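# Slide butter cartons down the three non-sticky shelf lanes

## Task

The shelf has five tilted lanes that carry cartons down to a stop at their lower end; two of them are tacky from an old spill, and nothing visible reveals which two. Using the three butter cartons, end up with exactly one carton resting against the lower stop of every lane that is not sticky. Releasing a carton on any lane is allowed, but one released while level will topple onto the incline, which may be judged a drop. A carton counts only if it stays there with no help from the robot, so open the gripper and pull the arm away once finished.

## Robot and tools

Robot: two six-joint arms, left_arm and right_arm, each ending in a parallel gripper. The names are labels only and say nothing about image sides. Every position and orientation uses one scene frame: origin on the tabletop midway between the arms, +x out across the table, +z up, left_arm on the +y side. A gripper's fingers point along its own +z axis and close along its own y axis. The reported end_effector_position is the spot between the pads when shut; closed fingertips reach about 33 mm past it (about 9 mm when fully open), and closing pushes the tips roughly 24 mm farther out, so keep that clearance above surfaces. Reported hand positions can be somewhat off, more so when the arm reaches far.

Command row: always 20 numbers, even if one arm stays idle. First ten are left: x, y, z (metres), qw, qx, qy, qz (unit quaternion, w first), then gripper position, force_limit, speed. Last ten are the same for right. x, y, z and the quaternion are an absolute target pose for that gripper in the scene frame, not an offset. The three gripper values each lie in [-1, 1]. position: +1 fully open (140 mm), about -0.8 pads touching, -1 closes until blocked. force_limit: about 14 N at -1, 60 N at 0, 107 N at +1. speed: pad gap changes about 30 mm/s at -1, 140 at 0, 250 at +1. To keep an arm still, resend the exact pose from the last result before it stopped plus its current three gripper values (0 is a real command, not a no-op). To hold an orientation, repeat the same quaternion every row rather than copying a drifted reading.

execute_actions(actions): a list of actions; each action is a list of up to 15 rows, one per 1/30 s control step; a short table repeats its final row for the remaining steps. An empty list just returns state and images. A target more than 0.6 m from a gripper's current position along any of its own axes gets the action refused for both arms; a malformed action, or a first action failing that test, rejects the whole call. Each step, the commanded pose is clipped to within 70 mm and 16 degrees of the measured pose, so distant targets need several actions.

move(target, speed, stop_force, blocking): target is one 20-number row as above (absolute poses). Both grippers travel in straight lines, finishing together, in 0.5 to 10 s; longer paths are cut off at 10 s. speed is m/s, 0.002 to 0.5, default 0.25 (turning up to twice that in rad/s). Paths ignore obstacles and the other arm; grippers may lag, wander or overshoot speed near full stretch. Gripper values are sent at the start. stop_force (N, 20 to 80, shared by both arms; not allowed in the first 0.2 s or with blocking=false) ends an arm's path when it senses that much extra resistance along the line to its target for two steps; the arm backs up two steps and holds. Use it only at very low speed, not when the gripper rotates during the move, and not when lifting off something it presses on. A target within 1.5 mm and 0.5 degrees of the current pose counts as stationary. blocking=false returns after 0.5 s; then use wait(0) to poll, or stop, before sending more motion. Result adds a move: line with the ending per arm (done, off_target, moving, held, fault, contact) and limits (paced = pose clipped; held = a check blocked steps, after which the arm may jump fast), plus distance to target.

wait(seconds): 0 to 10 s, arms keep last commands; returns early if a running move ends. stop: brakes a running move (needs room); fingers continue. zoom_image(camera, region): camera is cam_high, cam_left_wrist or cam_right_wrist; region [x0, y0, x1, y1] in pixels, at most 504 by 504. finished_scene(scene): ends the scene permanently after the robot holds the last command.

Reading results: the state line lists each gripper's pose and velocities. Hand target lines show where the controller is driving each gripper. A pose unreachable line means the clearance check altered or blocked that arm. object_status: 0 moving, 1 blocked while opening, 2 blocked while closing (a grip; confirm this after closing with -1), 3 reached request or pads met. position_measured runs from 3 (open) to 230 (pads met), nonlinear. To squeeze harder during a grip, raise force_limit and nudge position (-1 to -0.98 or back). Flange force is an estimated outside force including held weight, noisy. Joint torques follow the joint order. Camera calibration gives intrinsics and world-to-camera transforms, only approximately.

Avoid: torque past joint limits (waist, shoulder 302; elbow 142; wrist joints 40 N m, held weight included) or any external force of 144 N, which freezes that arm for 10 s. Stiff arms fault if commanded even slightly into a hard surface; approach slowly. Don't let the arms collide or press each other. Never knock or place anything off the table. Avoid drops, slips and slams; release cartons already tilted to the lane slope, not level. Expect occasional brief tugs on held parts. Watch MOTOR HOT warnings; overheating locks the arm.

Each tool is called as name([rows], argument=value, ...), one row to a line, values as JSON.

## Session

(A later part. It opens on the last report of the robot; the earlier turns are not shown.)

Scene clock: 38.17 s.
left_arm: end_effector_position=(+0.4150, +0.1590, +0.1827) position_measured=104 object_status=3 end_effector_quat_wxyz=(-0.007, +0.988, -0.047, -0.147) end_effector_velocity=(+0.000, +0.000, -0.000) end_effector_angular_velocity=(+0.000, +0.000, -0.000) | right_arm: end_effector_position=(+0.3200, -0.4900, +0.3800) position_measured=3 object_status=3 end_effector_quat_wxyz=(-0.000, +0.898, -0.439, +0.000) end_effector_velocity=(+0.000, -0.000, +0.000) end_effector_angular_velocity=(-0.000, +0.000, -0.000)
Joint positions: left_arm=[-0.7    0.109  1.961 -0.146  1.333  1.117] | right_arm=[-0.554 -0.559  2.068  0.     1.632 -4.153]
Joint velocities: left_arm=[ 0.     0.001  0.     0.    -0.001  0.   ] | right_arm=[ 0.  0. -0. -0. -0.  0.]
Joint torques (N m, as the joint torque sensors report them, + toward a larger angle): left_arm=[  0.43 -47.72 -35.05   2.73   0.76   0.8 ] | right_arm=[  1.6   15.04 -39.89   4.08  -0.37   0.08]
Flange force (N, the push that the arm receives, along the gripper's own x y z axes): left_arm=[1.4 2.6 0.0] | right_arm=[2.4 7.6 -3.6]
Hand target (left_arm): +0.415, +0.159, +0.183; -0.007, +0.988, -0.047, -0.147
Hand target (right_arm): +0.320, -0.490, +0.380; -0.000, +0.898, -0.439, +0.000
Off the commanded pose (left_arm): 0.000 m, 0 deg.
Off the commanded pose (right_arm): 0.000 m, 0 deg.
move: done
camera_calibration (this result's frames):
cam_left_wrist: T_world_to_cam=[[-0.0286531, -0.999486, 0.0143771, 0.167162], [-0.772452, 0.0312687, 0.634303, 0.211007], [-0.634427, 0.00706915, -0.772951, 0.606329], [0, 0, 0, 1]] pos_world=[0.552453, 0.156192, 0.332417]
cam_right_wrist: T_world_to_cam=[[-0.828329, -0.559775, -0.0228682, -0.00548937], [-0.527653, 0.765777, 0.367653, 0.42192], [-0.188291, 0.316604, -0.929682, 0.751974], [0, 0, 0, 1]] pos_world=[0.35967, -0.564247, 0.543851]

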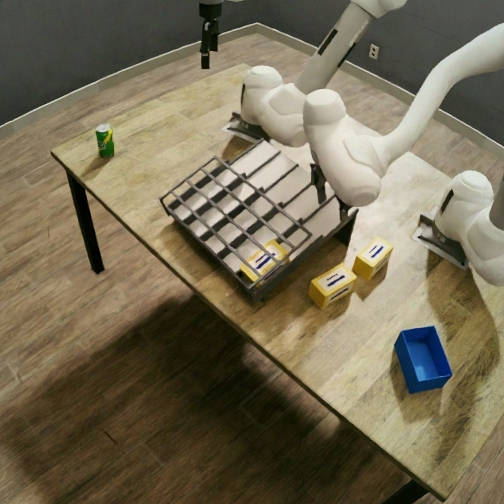

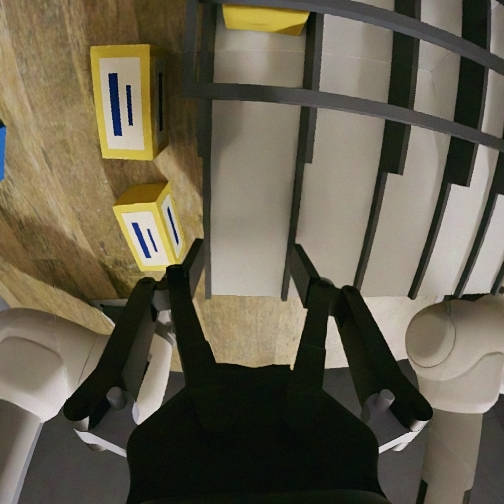

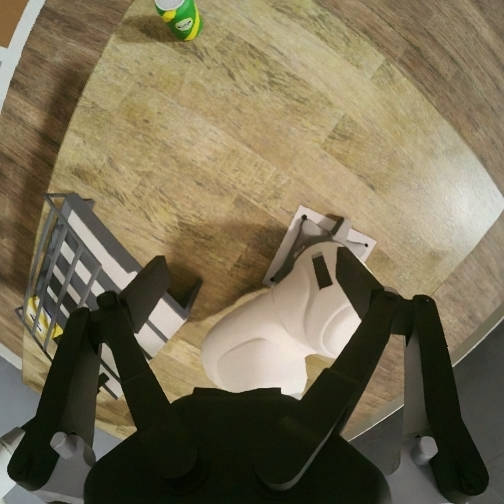

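move(target=[0.41,0.2,0.24,0,0.995,-0.02,-0.08,0.25,-0.3,0,0.32,-0.49,0.38,0,0.9,-0.44,0,1,0,0])

move(target=[0.365,0.306,0.2,0,1,0.026,0,0.25,-0.3,0,0.32,-0.49,0.38,0,0.9,-0.44,0,1,0,0])

move(target=[0.365,0.306,0.11,0,1,0.026,0,0.25,-0.3,0,0.32,-0.49,0.38,0,0.9,-0.44,0,1,0,0])

Scene clock: 40.87 s.
left_arm: end_effector_position=(+0.4100, +0.2000, +0.2399) position_measured=98 object_status=3 end_effector_quat_wxyz=(+0.000, +0.997, -0.020, -0.080) end_effector_velocity=(+0.000, +0.000, +0.000) end_effector_angular_velocity=(-0.000, -0.001, -0.000) | right_arm: end_effector_position=(+0.3200, -0.4900, +0.3800) position_measured=3 object_status=3 end_effector_quat_wxyz=(-0.000, +0.898, -0.439, +0.000) end_effector_velocity=(-0.000, -0.000, -0.000) end_effector_angular_velocity=(-0.000, +0.000, -0.000)
Joint positions: left_arm=[-0.673 -0.046  1.99  -0.087  1.335  1.063] | right_arm=[-0.554 -0.559  2.068  0.     1.632 -4.153]
Joint velocities: left_arm=[ 0.    -0.001 -0.     0.    -0.     0.   ] | right_arm=[-0. -0.  0. -0.  0.  0.]
Joint torques (N m, as the joint torque sensors report them, + toward a larger angle): left_arm=[  2.17 -34.57 -37.03   3.21   0.53   0.73] | right_arm=[  1.65  14.34 -40.77   3.98  -0.38  -0.17]
Flange force (N, the push that the arm receives, along the gripper's own x y z axes): left_arm=[0.2 6.3 -0.8] | right_arm=[1.9 6.7 -2.1]
Hand target (left_arm): +0.410, +0.200, +0.240; +0.000, +0.997, -0.020, -0.080
Hand target (right_arm): +0.320, -0.490, +0.380; -0.000, +0.898, -0.439, +0.000
Off the commanded pose (left_arm): 0.000 m, 0 deg.
Off the commanded pose (right_arm): 0.000 m, 0 deg.
move: done
camera_calibration (this result's frames):
cam_left_wrist: T_world_to_cam=[[0.0232036, -0.999386, 0.0262629, 0.183019], [-0.850905, -0.00595221, 0.525286, 0.235365], [-0.524807, -0.0345358, -0.85052, 0.629018], [0, 0, 0, 1]] pos_world=[0.52614, 0.206031, 0.406552]
cam_right_wrist: T_world_to_cam=[[-0.828329, -0.559775, -0.0228683, -0.00548925], [-0.527653, 0.765777, 0.367653, 0.42192], [-0.188291, 0.316604, -0.929682, 0.751974], [0, 0, 0, 1]] pos_world=[0.35967, -0.564247, 0.543851]

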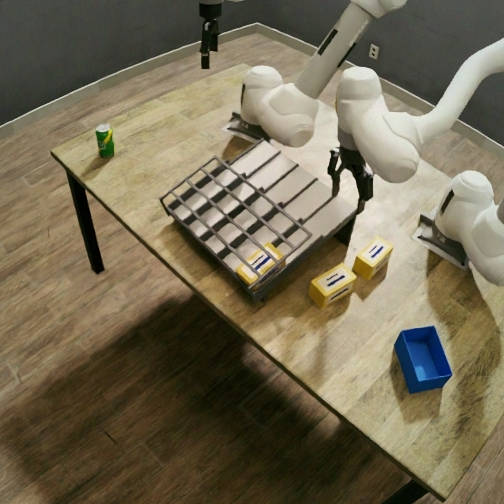

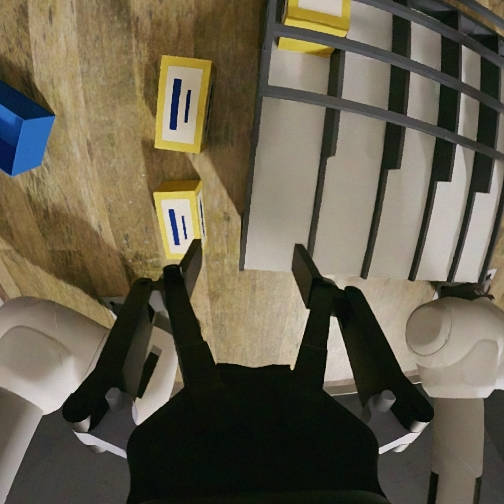

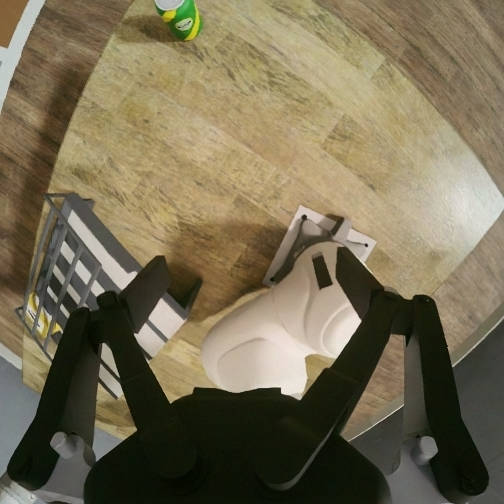

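Scene clock: 41.77 s.
left_arm: end_effector_position=(+0.3651, +0.3059, +0.1999) position_measured=98 object_status=3 end_effector_quat_wxyz=(+0.000, +1.000, +0.026, -0.000) end_effector_velocity=(-0.000, +0.000, -0.000) end_effector_angular_velocity=(+0.000, +0.000, -0.000) | right_arm: end_effector_position=(+0.3200, -0.4900, +0.3800) position_measured=3 object_status=3 end_effector_quat_wxyz=(-0.000, +0.898, -0.439, -0.000) end_effector_velocity=(-0.000, -0.000, -0.000) end_effector_angular_velocity=(-0.000, +0.000, -0.000)
Joint positions: left_arm=[-0.57  -0.256  2.231 -0.     1.167  1.049] | right_arm=[-0.554 -0.559  2.068  0.     1.632 -4.153]
Joint velocities: left_arm=[-0.    -0.     0.001 -0.    -0.    -0.   ] | right_arm=[-0. -0.  0. -0.  0. -0.]
Joint torques (N m, as the joint torque sensors report them, + toward a larger angle): left_arm=[  2.04 -15.14 -35.79   3.46   0.2    0.62] | right_arm=[  1.07  14.38 -39.93   4.01  -0.46   0.01]
Flange force (N, the push that the arm receives, along the gripper's own x y z axes): left_arm=[4.7 10.5 -0.5] | right_arm=[1.5 4.8 -3.8]
Hand target (left_arm): +0.365, +0.306, +0.200; +0.000, +1.000, +0.026, -0.000
Hand target (right_arm): +0.320, -0.490, +0.380; -0.000, +0.898, -0.439, +0.000
Off the commanded pose (left_arm): 0.000 m, 0 deg.
Off the commanded pose (right_arm): 0.000 m, 0 deg.
move: done
camera_calibration (this result's frames):
cam_left_wrist: T_world_to_cam=[[0.110334, -0.993347, 0.0329831, 0.255993], [-0.919576, -0.0894359, 0.382597, 0.297877], [-0.377102, -0.0725438, -0.923326, 0.547403], [0, 0, 0, 1]] pos_world=[0.452102, 0.320642, 0.383022]
cam_right_wrist: T_world_to_cam=[[-0.828329, -0.559775, -0.0228682, -0.00548948], [-0.527653, 0.765777, 0.367653, 0.42192], [-0.188291, 0.316604, -0.929682, 0.751974], [0, 0, 0, 1]] pos_world=[0.35967, -0.564247, 0.543851]

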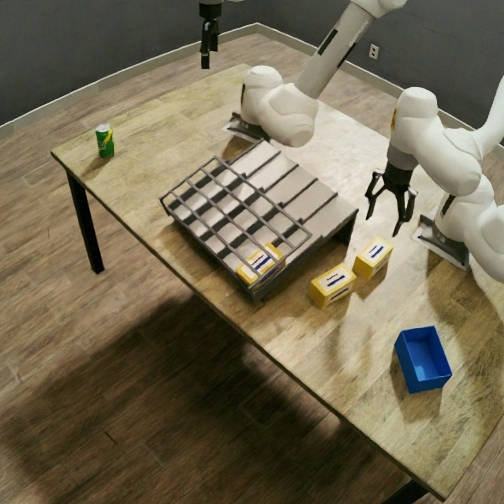

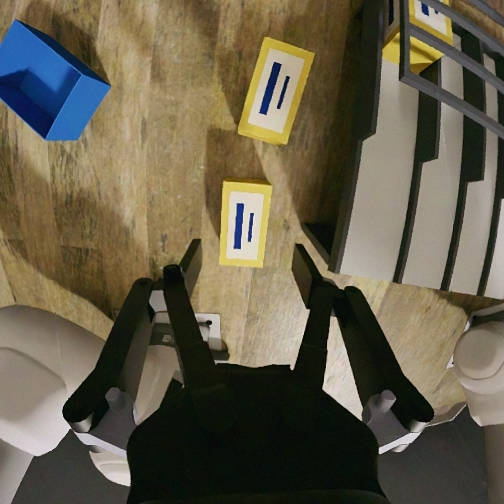

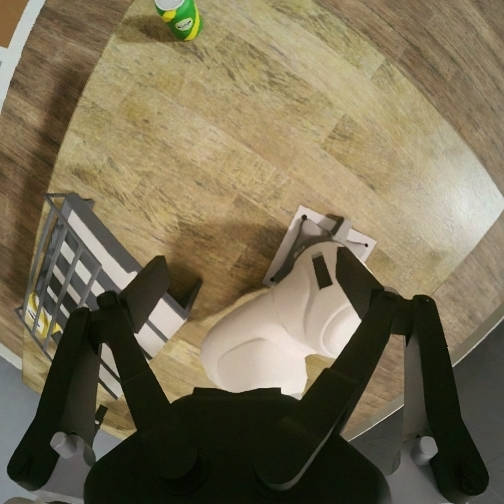

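Scene clock: 42.57 s.
left_arm: end_effector_position=(+0.3650, +0.3060, +0.1101) position_measured=98 object_status=3 end_effector_quat_wxyz=(+0.000, +1.000, +0.026, +0.000) end_effector_velocity=(-0.000, +0.000, -0.000) end_effector_angular_velocity=(+0.000, +0.000, -0.000) | right_arm: end_effector_position=(+0.3200, -0.4900, +0.3800) position_measured=3 object_status=3 end_effector_quat_wxyz=(-0.000, +0.898, -0.439, +0.000) end_effector_velocity=(+0.000, +0.000, +0.000) end_effector_angular_velocity=(+0.001, -0.000, -0.000)
Joint positions: left_arm=[-0.57  -0.162  2.346 -0.     0.957  1.048] | right_arm=[-0.554 -0.559  2.068  0.     1.632 -4.153]
Joint velocities: left_arm=[ 0.001  0.     0.001  0.    -0.001  0.001] | right_arm=[-0.     0.001 -0.     0.001  0.     0.   ]
Joint torques (N m, as the joint torque sensors report them, + toward a larger angle): left_arm=[  2.32 -15.69 -33.35   2.8    0.18   0.64] | right_arm=[  2.48  14.53 -39.81   4.01  -0.28  -0.01]
Flange force (N, the push that the arm receives, along the gripper's own x y z axes): left_arm=[-6.1 6.4 -2.5] | right_arm=[5.2 9.8 -3.6]
Hand target (left_arm): +0.365, +0.306, +0.110; +0.000, +1.000, +0.026, -0.000
Hand target (right_arm): +0.320, -0.490, +0.380; -0.000, +0.898, -0.439, +0.000
Off the commanded pose (left_arm): 0.000 m, 0 deg.
Off the commanded pose (right_arm): 0.000 m, 0 deg.
move: done
camera_calibration (this result's frames):
cam_left_wrist: T_world_to_cam=[[0.110159, -0.993373, 0.0327933, 0.259082], [-0.919648, -0.0893577, 0.382444, 0.332236], [-0.376979, -0.0722878, -0.923396, 0.464294], [0, 0, 0, 1]] pos_world=[0.452029, 0.320615, 0.293169]
cam_right_wrist: T_world_to_cam=[[-0.828329, -0.559775, -0.0228683, -0.00548931], [-0.527653, 0.765777, 0.367653, 0.42192], [-0.188291, 0.316604, -0.929682, 0.751974], [0, 0, 0, 1]] pos_world=[0.35967, -0.564247, 0.543851]

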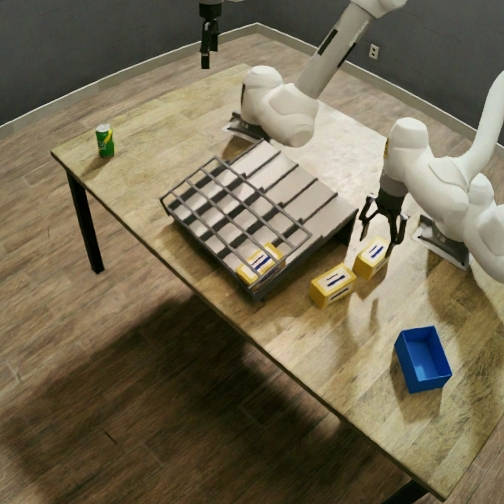

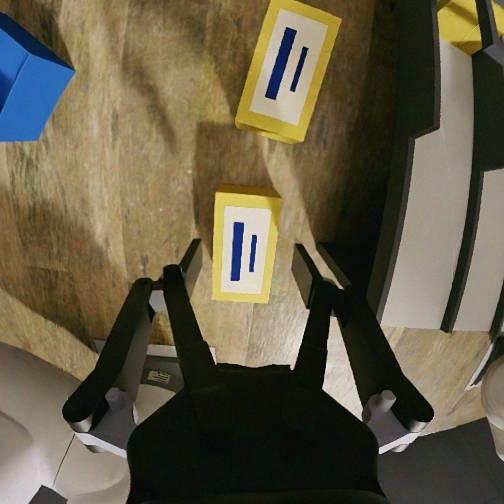

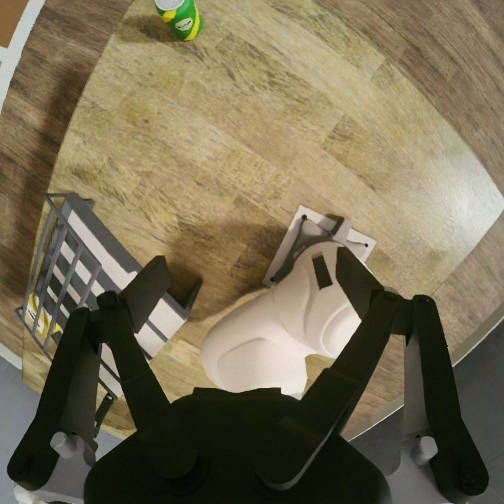

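move(target=[0.355,0.308,0.051,0,1,0.014,0,0.25,-0.3,0,0.32,-0.49,0.38,0,0.9,-0.44,0,1,0,0], speed=0.1)

move(target=[0.355,0.308,0.0515,0,1,0.014,0,-1,-0.3,0,0.32,-0.49,0.38,0,0.9,-0.44,0,1,0,0], speed=0.01)

move(target=[0.365,0.30,0.25,0,1,0,-0.04,-1,-0.3,0,0.32,-0.49,0.38,0,0.9,-0.44,0,1,0,0], speed=0.3)

move(target=[0.411,0.0732,0.215,-0.0069,0.9881,-0.0466,-0.1468,-1,-0.3,0,0.32,-0.49,0.38,0,0.9,-0.44,0,1,0,0], speed=0.3)

move(target=[0.4085,0.0733,0.189,-0.0069,0.9881,-0.0466,-0.1468,-1,-0.3,0,0.32,-0.49,0.38,0,0.9,-0.44,0,1,0,0], speed=0.06)

move(target=[0.404,0.0737,0.170,-0.0069,0.9881,-0.0466,-0.1468,-1,-0.3,0,0.32,-0.49,0.38,0,0.9,-0.44,0,1,0,0], speed=0.008, stop_force=20)

Scene clock: 47.90 s.
left_arm: end_effector_position=(+0.3550, +0.3080, +0.0511) position_measured=98 object_status=3 end_effector_quat_wxyz=(+0.000, +1.000, +0.014, +0.000) end_effector_velocity=(-0.000, -0.000, -0.000) end_effector_angular_velocity=(-0.000, +0.000, -0.001) | right_arm: end_effector_position=(+0.3200, -0.4900, +0.3800) position_measured=3 object_status=3 end_effector_quat_wxyz=(-0.000, +0.898, -0.439, +0.000) end_effector_velocity=(+0.000, -0.000, +0.000) end_effector_angular_velocity=(-0.001, -0.001, -0.001)
Joint positions: left_arm=[-0.578 -0.092  2.426 -0.     0.808  1.065] | right_arm=[-0.554 -0.559  2.068  0.     1.632 -4.153]
Joint velocities: left_arm=[-0.    -0.     0.    -0.    -0.001  0.001] | right_arm=[-0.     0.    -0.001 -0.    -0.     0.   ]
Joint torques (N m, as the joint torque sensors report them, + toward a larger angle): left_arm=[ -1.16 -21.2  -30.14   2.75   0.26   0.73] | right_arm=[  2.77  14.13 -39.91   4.08  -0.31  -0.13]
Flange force (N, the push that the arm receives, along the gripper's own x y z axes): left_arm=[1.7 -0.6 1.7] | right_arm=[5.6 10.2 -3.6]
Hand target (left_arm): +0.355, +0.308, +0.051; +0.000, +1.000, +0.014, -0.000
Hand target (right_arm): +0.320, -0.490, +0.380; -0.000, +0.898, -0.439, +0.000
Off the commanded pose (left_arm): 0.000 m, 0 deg.
Off the commanded pose (right_arm): 0.000 m, 0 deg.
move: done
camera_calibration (this result's frames):
cam_left_wrist: T_world_to_cam=[[0.0863807, -0.995722, 0.0327968, 0.273292], [-0.921503, -0.0673437, 0.382488, 0.339674], [-0.378643, -0.0632619, -0.923378, 0.403978], [0, 0, 0, 1]] pos_world=[0.442367, 0.320555, 0.23414]
cam_right_wrist: T_world_to_cam=[[-0.828329, -0.559775, -0.0228682, -0.0054893], [-0.527653, 0.765777, 0.367653, 0.42192], [-0.188291, 0.316604, -0.929682, 0.751974], [0, 0, 0, 1]] pos_world=[0.35967, -0.564247, 0.543851]

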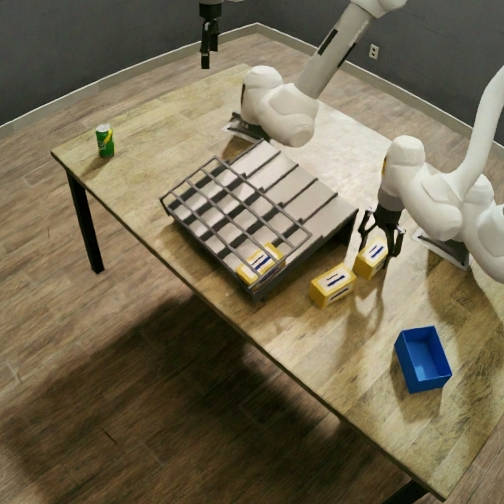

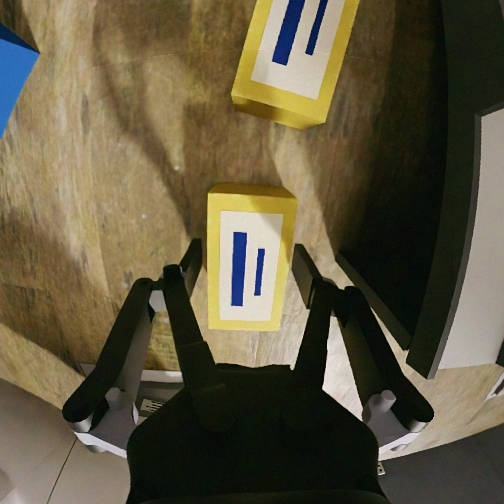

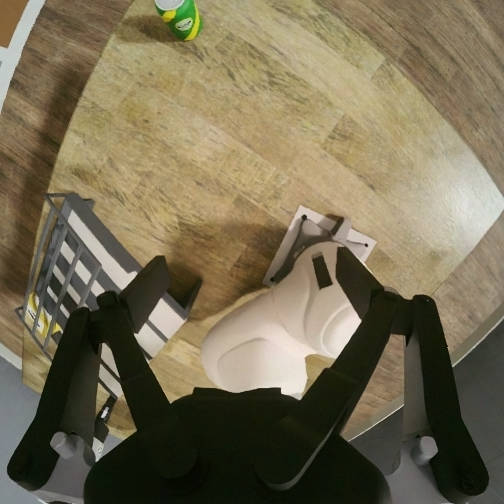

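Scene clock: 48.60 s.
left_arm: end_effector_position=(+0.3550, +0.3080, +0.0515) position_measured=136 object_status=2 end_effector_quat_wxyz=(+0.000, +1.000, +0.014, -0.000) end_effector_velocity=(+0.000, -0.000, +0.000) end_effector_angular_velocity=(-0.000, -0.001, +0.001) | right_arm: end_effector_position=(+0.3200, -0.4900, +0.3800) position_measured=3 object_status=3 end_effector_quat_wxyz=(-0.000, +0.898, -0.439, -0.000) end_effector_velocity=(-0.000, +0.000, +0.000) end_effector_angular_velocity=(-0.000, -0.001, -0.000)
Joint positions: left_arm=[-0.578 -0.093  2.426 -0.     0.809  1.065] | right_arm=[-0.554 -0.559  2.068  0.     1.632 -4.153]
Joint velocities: left_arm=[-0.    -0.001 -0.     0.    -0.    -0.001] | right_arm=[-0.    -0.001  0.     0.     0.    -0.   ]
Joint torques (N m, as the joint torque sensors report them, + toward a larger angle): left_arm=[  1.62 -23.78 -30.97   2.6    0.14   0.4 ] | right_arm=[  2.3   15.33 -40.24   3.97  -0.33  -0.09]
Flange force (N, the push that the arm receives, along the gripper's own x y z axes): left_arm=[1.3 6.8 6.6] | right_arm=[2.6 10.3 -2.8]
Hand target (left_arm): +0.355, +0.308, +0.051; +0.000, +1.000, +0.014, -0.000
Hand target (right_arm): +0.320, -0.490, +0.380; -0.000, +0.898, -0.439, +0.000
Off the commanded pose (left_arm): 0.000 m, 0 deg.
Off the commanded pose (right_arm): 0.000 m, 0 deg.
move: done
camera_calibration (this result's frames):
cam_left_wrist: T_world_to_cam=[[0.0863637, -0.995726, 0.0327313, 0.273309], [-0.921463, -0.0673462, 0.382585, 0.339449], [-0.378745, -0.0632021, -0.923341, 0.404368], [0, 0, 0, 1]] pos_world=[0.442338, 0.320558, 0.234555]
cam_right_wrist: T_world_to_cam=[[-0.828329, -0.559775, -0.0228682, -0.00548937], [-0.527653, 0.765777, 0.367653, 0.42192], [-0.188291, 0.316604, -0.929682, 0.751974], [0, 0, 0, 1]] pos_world=[0.35967, -0.564247, 0.543851]

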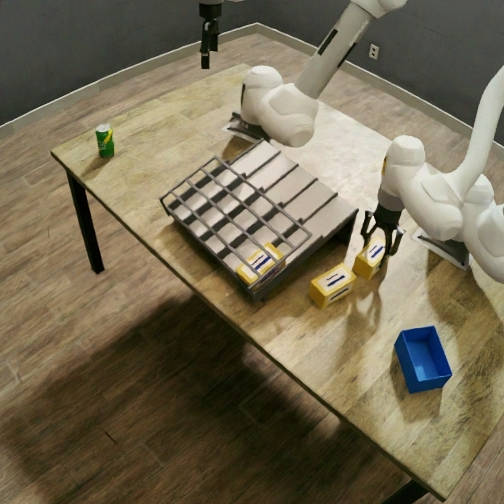

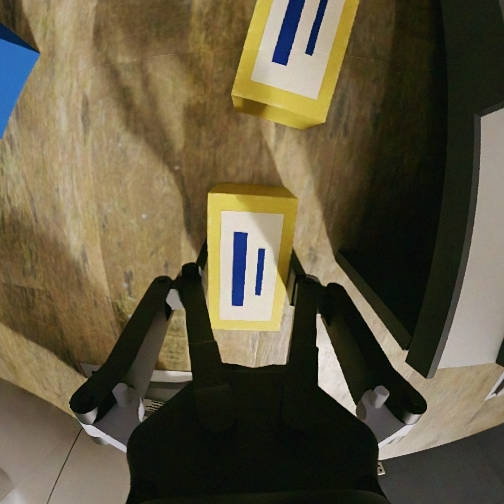

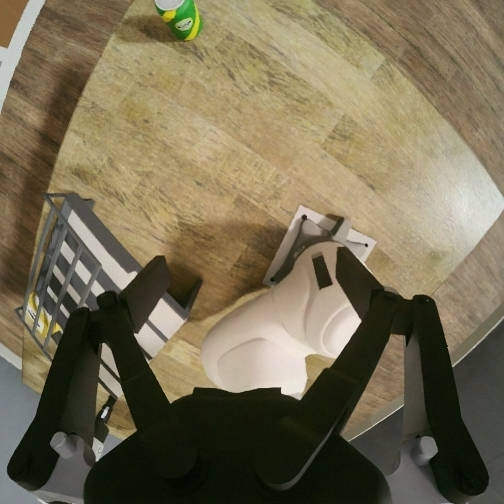

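Scene clock: 49.67 s.
left_arm: end_effector_position=(+0.3649, +0.3000, +0.2499) position_measured=136 object_status=2 end_effector_quat_wxyz=(-0.000, +0.999, +0.000, -0.040) end_effector_velocity=(+0.000, -0.000, +0.000) end_effector_angular_velocity=(-0.000, -0.000, -0.002) | right_arm: end_effector_position=(+0.3200, -0.4900, +0.3800) position_measured=3 object_status=3 end_effector_quat_wxyz=(-0.000, +0.898, -0.439, +0.000) end_effector_velocity=(-0.000, -0.000, +0.000) end_effector_angular_velocity=(-0.001, +0.000, +0.000)
Joint positions: left_arm=[-0.553 -0.24   2.126 -0.036  1.328  1.127] | right_arm=[-0.554 -0.559  2.068  0.     1.632 -4.153]
Joint velocities: left_arm=[-0.001  0.    -0.001 -0.     0.001  0.001] | right_arm=[ 0.    -0.    -0.    -0.001 -0.    -0.   ]
Joint torques (N m, as the joint torque sensors report them, + toward a larger angle): left_arm=[  0.48 -17.77 -41.43   3.34   0.4    0.67] | right_arm=[  2.43  14.18 -39.99   3.98  -0.45  -0.07]
Flange force (N, the push that the arm receives, along the gripper's own x y z axes): left_arm=[1.8 3.7 5.1] | right_arm=[4.7 9.2 -3.5]
Hand target (left_arm): +0.365, +0.300, +0.250; -0.000, +0.999, +0.000, -0.040
Hand target (right_arm): +0.320, -0.490, +0.380; -0.000, +0.898, -0.439, +0.000
Off the commanded pose (left_arm): 0.000 m, 0 deg.
Off the commanded pose (right_arm): 0.000 m, 0 deg.
move: done
camera_calibration (this result's frames):
cam_left_wrist: T_world_to_cam=[[0.0610947, -0.997746, 0.0277645, 0.26909], [-0.889504, -0.041805, 0.455011, 0.234758], [-0.452825, -0.0524954, -0.890053, 0.606372], [0, 0, 0, 1]] pos_world=[0.466959, 0.310129, 0.425414]
cam_right_wrist: T_world_to_cam=[[-0.828329, -0.559775, -0.0228682, -0.00548936], [-0.527653, 0.765777, 0.367653, 0.42192], [-0.188291, 0.316604, -0.929682, 0.751974], [0, 0, 0, 1]] pos_world=[0.35967, -0.564247, 0.543851]

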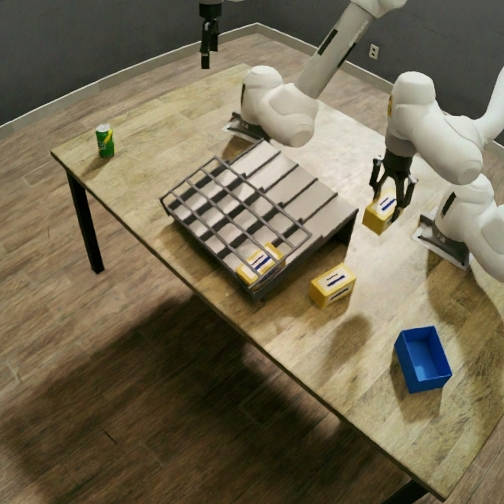

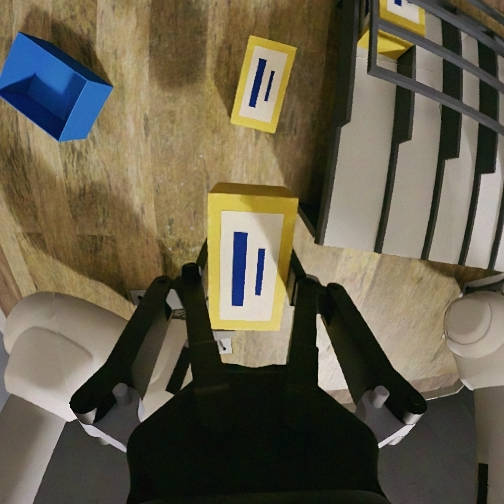

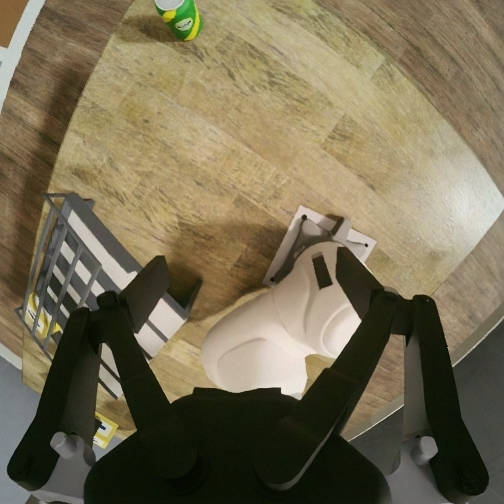

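Scene clock: 50.90 s.
left_arm: end_effector_position=(+0.4110, +0.0733, +0.2151) position_measured=136 object_status=2 end_effector_quat_wxyz=(-0.007, +0.988, -0.047, -0.147) end_effector_velocity=(-0.000, -0.001, -0.000) end_effector_angular_velocity=(+0.000, +0.000, -0.002) | right_arm: end_effector_position=(+0.3200, -0.4900, +0.3800) position_measured=3 object_status=3 end_effector_quat_wxyz=(-0.000, +0.898, -0.439, -0.000) end_effector_velocity=(+0.000, -0.000, +0.000) end_effector_angular_velocity=(-0.000, -0.000, +0.000)
Joint positions: left_arm=[-0.821  0.154  1.845 -0.174  1.387  0.996] | right_arm=[-0.554 -0.559  2.068  0.     1.632 -4.153]
Joint velocities: left_arm=[-0.001  0.001 -0.001  0.     0.001  0.001] | right_arm=[ 0.     0.001 -0.001 -0.    -0.     0.   ]
Joint torques (N m, as the joint torque sensors report them, + toward a larger angle): left_arm=[  1.99 -57.18 -38.07   2.53   1.23   0.49] | right_arm=[  1.21  15.01 -40.2    3.93  -0.36  -0.1 ]
Flange force (N, the push that the arm receives, along the gripper's own x y z axes): left_arm=[3.0 5.5 4.5] | right_arm=[0.8 5.6 -3.1]
Hand target (left_arm): +0.411, +0.073, +0.215; -0.007, +0.988, -0.047, -0.147
Hand target (right_arm): +0.320, -0.490, +0.380; -0.000, +0.898, -0.439, +0.000
Off the commanded pose (left_arm): 0.000 m, 0 deg.
Off the commanded pose (right_arm): 0.000 m, 0 deg.
move: done
camera_calibration (this result's frames):
cam_left_wrist: T_world_to_cam=[[-0.0288169, -0.999486, 0.014029, 0.0810685], [-0.77256, 0.0311756, 0.634176, 0.190076], [-0.634287, 0.00743678, -0.773062, 0.629376], [0, 0, 0, 1]] pos_world=[0.548386, 0.0704206, 0.364867]
cam_right_wrist: T_world_to_cam=[[-0.828329, -0.559775, -0.0228681, -0.0054894], [-0.527653, 0.765777, 0.367653, 0.42192], [-0.188291, 0.316604, -0.929682, 0.751974], [0, 0, 0, 1]] pos_world=[0.35967, -0.564247, 0.543851]

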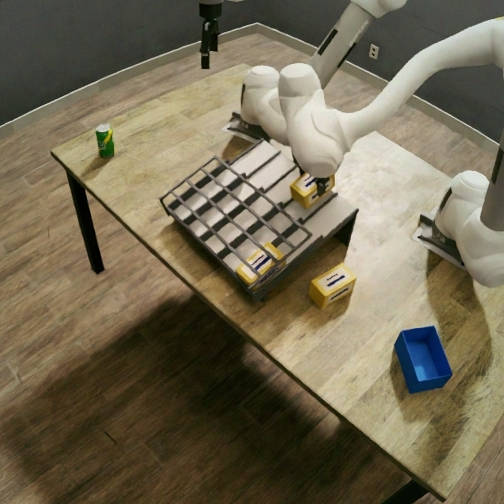

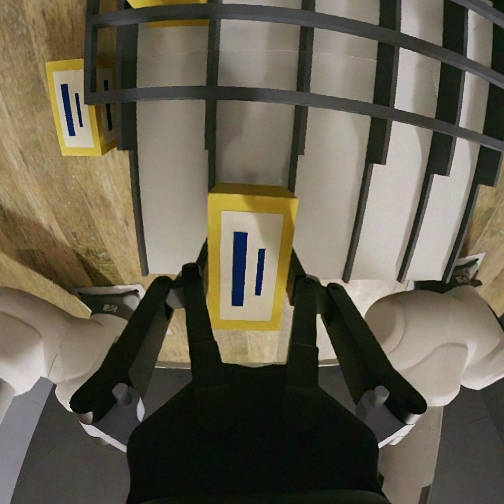

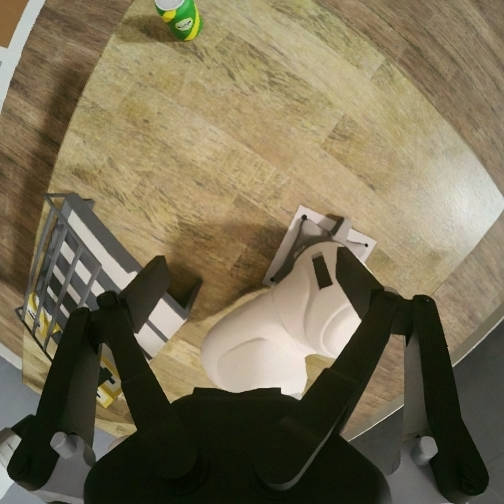

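Scene clock: 51.63 s.
left_arm: end_effector_position=(+0.4085, +0.0733, +0.1890) position_measured=136 object_status=2 end_effector_quat_wxyz=(-0.007, +0.988, -0.047, -0.147) end_effector_velocity=(-0.001, -0.000, -0.001) end_effector_angular_velocity=(+0.000, +0.001, -0.002) | right_arm: end_effector_position=(+0.3200, -0.4900, +0.3800) position_measured=3 object_status=3 end_effector_quat_wxyz=(-0.000, +0.898, -0.439, -0.000) end_effector_velocity=(-0.000, +0.000, -0.000) end_effector_angular_velocity=(+0.001, -0.000, -0.000)
Joint positions: left_arm=[-0.824  0.17   1.877 -0.177  1.339  1.003] | right_arm=[-0.554 -0.559  2.068  0.     1.632 -4.153]
Joint velocities: left_arm=[-0.001  0.     0.001  0.    -0.     0.001] | right_arm=[-0.    -0.     0.     0.001 -0.     0.   ]
Joint torques (N m, as the joint torque sensors report them, + toward a larger angle): left_arm=[  1.25 -57.84 -37.05   2.59   1.21   0.99] | right_arm=[  1.48  14.48 -39.65   4.03  -0.48  -0.09]
Flange force (N, the push that the arm receives, along the gripper's own x y z axes): left_arm=[3.2 5.5 4.5] | right_arm=[2.4 5.9 -4.1]
Hand target (left_arm): +0.408, +0.073, +0.189; -0.007, +0.988, -0.047, -0.147
Hand target (right_arm): +0.320, -0.490, +0.380; -0.000, +0.898, -0.439, +0.000
Off the commanded pose (left_arm): 0.000 m, 0 deg.
Off the commanded pose (right_arm): 0.000 m, 0 deg.
move: done
camera_calibration (this result's frames):
cam_left_wrist: T_world_to_cam=[[-0.0286996, -0.999485, 0.0143864, 0.0812233], [-0.772443, 0.0313104, 0.634312, 0.204662], [-0.634435, 0.00709189, -0.772943, 0.607696], [0, 0, 0, 1]] pos_world=[0.545964, 0.0704637, 0.338727]
cam_right_wrist: T_world_to_cam=[[-0.828329, -0.559775, -0.0228681, -0.00548953], [-0.527653, 0.765777, 0.367653, 0.42192], [-0.188291, 0.316604, -0.929682, 0.751974], [0, 0, 0, 1]] pos_world=[0.35967, -0.564247, 0.543851]

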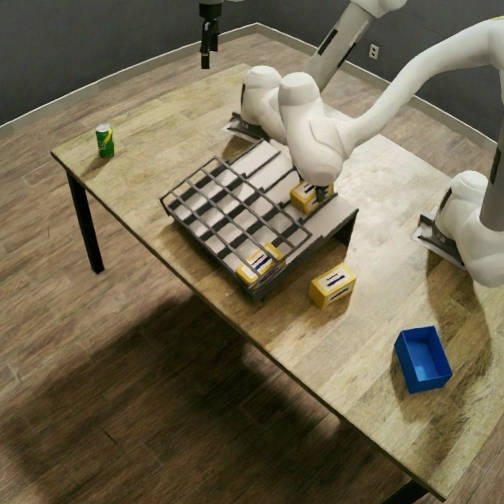

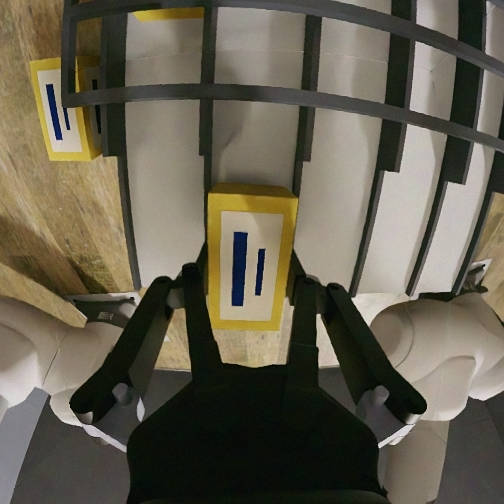

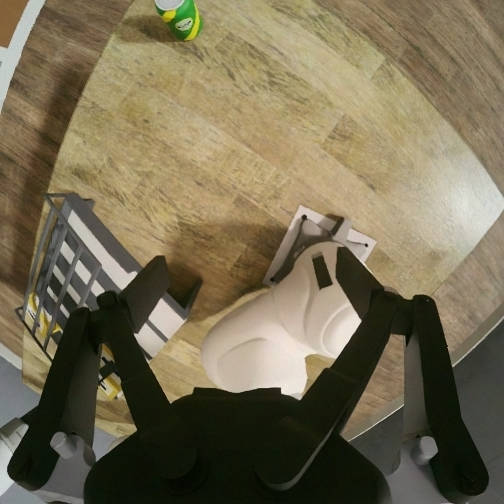

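Scene clock: 52.80 s.
left_arm: end_effector_position=(+0.4070, +0.0733, +0.1826) position_measured=136 object_status=2 end_effector_quat_wxyz=(-0.007, +0.988, -0.047, -0.147) end_effector_velocity=(-0.000, +0.000, +0.001) end_effector_angular_velocity=(+0.001, +0.001, +0.000) | right_arm: end_effector_position=(+0.3200, -0.4900, +0.3800) position_measured=3 object_status=3 end_effector_quat_wxyz=(-0.000, +0.898, -0.439, +0.000) end_effector_velocity=(-0.000, +0.000, -0.000) end_effector_angular_velocity=(+0.001, +0.000, +0.000)
Joint positions: left_arm=[-0.825  0.173  1.886 -0.178  1.326  1.004] | right_arm=[-0.554 -0.559  2.068  0.     1.632 -4.153]
Joint velocities: left_arm=[ 0.    -0.001 -0.001  0.     0.002 -0.   ] | right_arm=[ 0.    -0.     0.     0.001  0.    -0.   ]
Joint torques (N m, as the joint torque sensors report them, + toward a larger angle): left_arm=[ -4.76 -39.52 -15.93   2.91   2.66   0.78] | right_arm=[  1.36  14.18 -40.6    3.83  -0.31  -0.31]
Flange force (N, the push that the arm receives, along the gripper's own x y z axes): left_arm=[6.8 2.7 -32.3] | right_arm=[1.6 4.7 -2.3]
Hand target (left_arm): +0.407, +0.073, +0.183; -0.007, +0.988, -0.047, -0.147
Hand target (right_arm): +0.320, -0.490, +0.380; -0.000, +0.898, -0.439, +0.000
Off the commanded pose (left_arm): 0.013 m, 0 deg.
Off the commanded pose (right_arm): 0.000 m, 0 deg.
move: contact (left_arm)
camera_calibration (this result's frames):
cam_left_wrist: T_world_to_cam=[[-0.0288311, -0.999478, 0.0145673, 0.0813009], [-0.772468, 0.0315271, 0.634271, 0.207598], [-0.634399, 0.007034, -0.772974, 0.601724], [0, 0, 0, 1]] pos_world=[0.54444, 0.0704809, 0.332259]
cam_right_wrist: T_world_to_cam=[[-0.828329, -0.559775, -0.0228682, -0.00548944], [-0.527653, 0.765777, 0.367652, 0.42192], [-0.188291, 0.316604, -0.929682, 0.751974], [0, 0, 0, 1]] pos_world=[0.35967, -0.564247, 0.543851]

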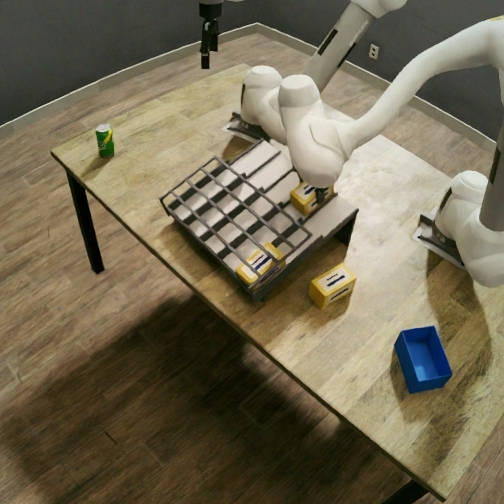

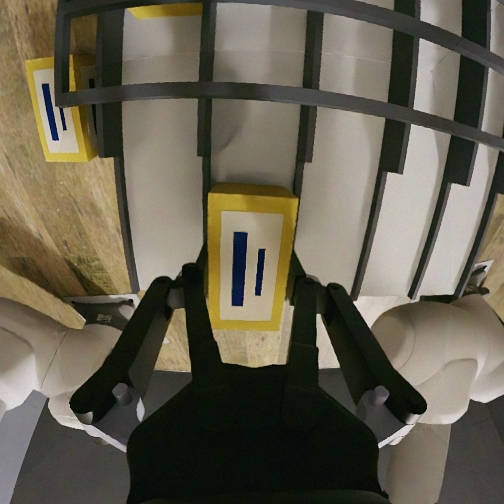

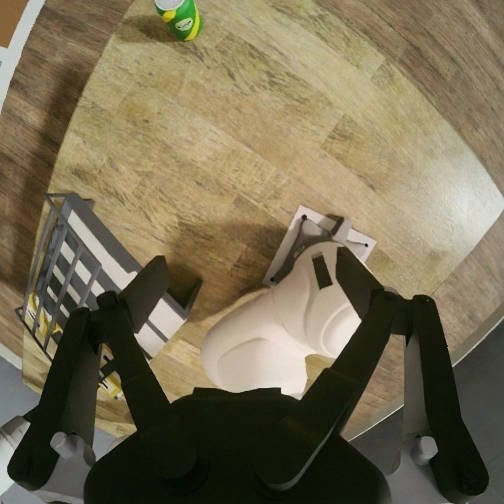

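move(target=[0.4071,0.0733,0.183,-0.0069,0.9881,-0.0466,-0.1468,0.2,-0.3,0,0.32,-0.49,0.38,0,0.9,-0.44,0,1,0,0], speed=0.01)

Scene clock: 54.50 s.
left_arm: end_effector_position=(+0.4071, +0.0733, +0.1830) position_measured=104 object_status=3 end_effector_quat_wxyz=(-0.007, +0.988, -0.047, -0.147) end_effector_velocity=(+0.001, +0.000, +0.001) end_effector_angular_velocity=(-0.001, -0.002, +0.002) | right_arm: end_effector_position=(+0.3200, -0.4900, +0.3800) position_measured=3 object_status=3 end_effector_quat_wxyz=(-0.000, +0.898, -0.439, -0.000) end_effector_velocity=(+0.000, -0.000, +0.000) end_effector_angular_velocity=(-0.001, -0.000, +0.000)
Joint positions: left_arm=[-0.825  0.173  1.885 -0.178  1.327  1.004] | right_arm=[-0.554 -0.559  2.068  0.     1.632 -4.153]
Joint velocities: left_arm=[ 0.002 -0.001 -0.001  0.    -0.    -0.001] | right_arm=[-0.     0.    -0.001 -0.001  0.    -0.   ]
Joint torques (N m, as the joint torque sensors report them, + toward a larger angle): left_arm=[  1.56 -55.98 -35.03   2.84   0.85   0.63] | right_arm=[  2.51  15.12 -40.56   4.06  -0.36  -0.13]
Flange force (N, the push that the arm receives, along the gripper's own x y z axes): left_arm=[2.4 5.1 0.2] | right_arm=[3.3 10.7 -2.6]
Hand target (left_arm): +0.407, +0.073, +0.183; -0.007, +0.988, -0.047, -0.147
Hand target (right_arm): +0.320, -0.490, +0.380; -0.000, +0.898, -0.439, +0.000
Off the commanded pose (left_arm): 0.000 m, 0 deg.
Off the commanded pose (right_arm): 0.000 m, 0 deg.
move: done
camera_calibration (this result's frames):
cam_left_wrist: T_world_to_cam=[[-0.0286322, -0.999487, 0.0143564, 0.0812778], [-0.77243, 0.0312391, 0.634331, 0.207402], [-0.634454, 0.00707299, -0.772928, 0.602153], [0, 0, 0, 1]] pos_world=[0.544569, 0.070498, 0.332693]
cam_right_wrist: T_world_to_cam=[[-0.828329, -0.559775, -0.0228682, -0.00548935], [-0.527653, 0.765777, 0.367653, 0.42192], [-0.188291, 0.316604, -0.929682, 0.751973], [0, 0, 0, 1]] pos_world=[0.35967, -0.564247, 0.543851]

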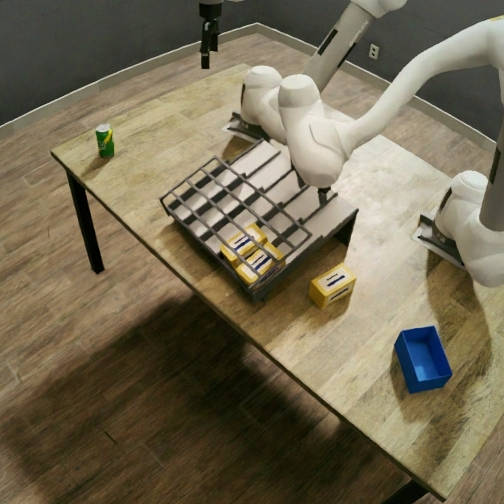

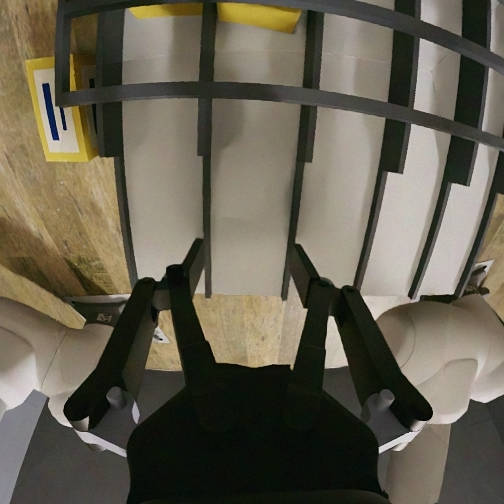

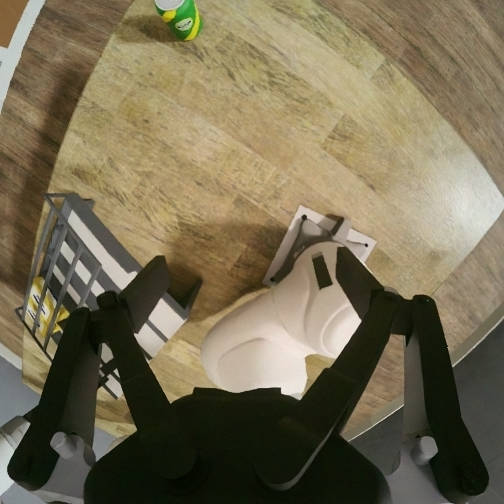

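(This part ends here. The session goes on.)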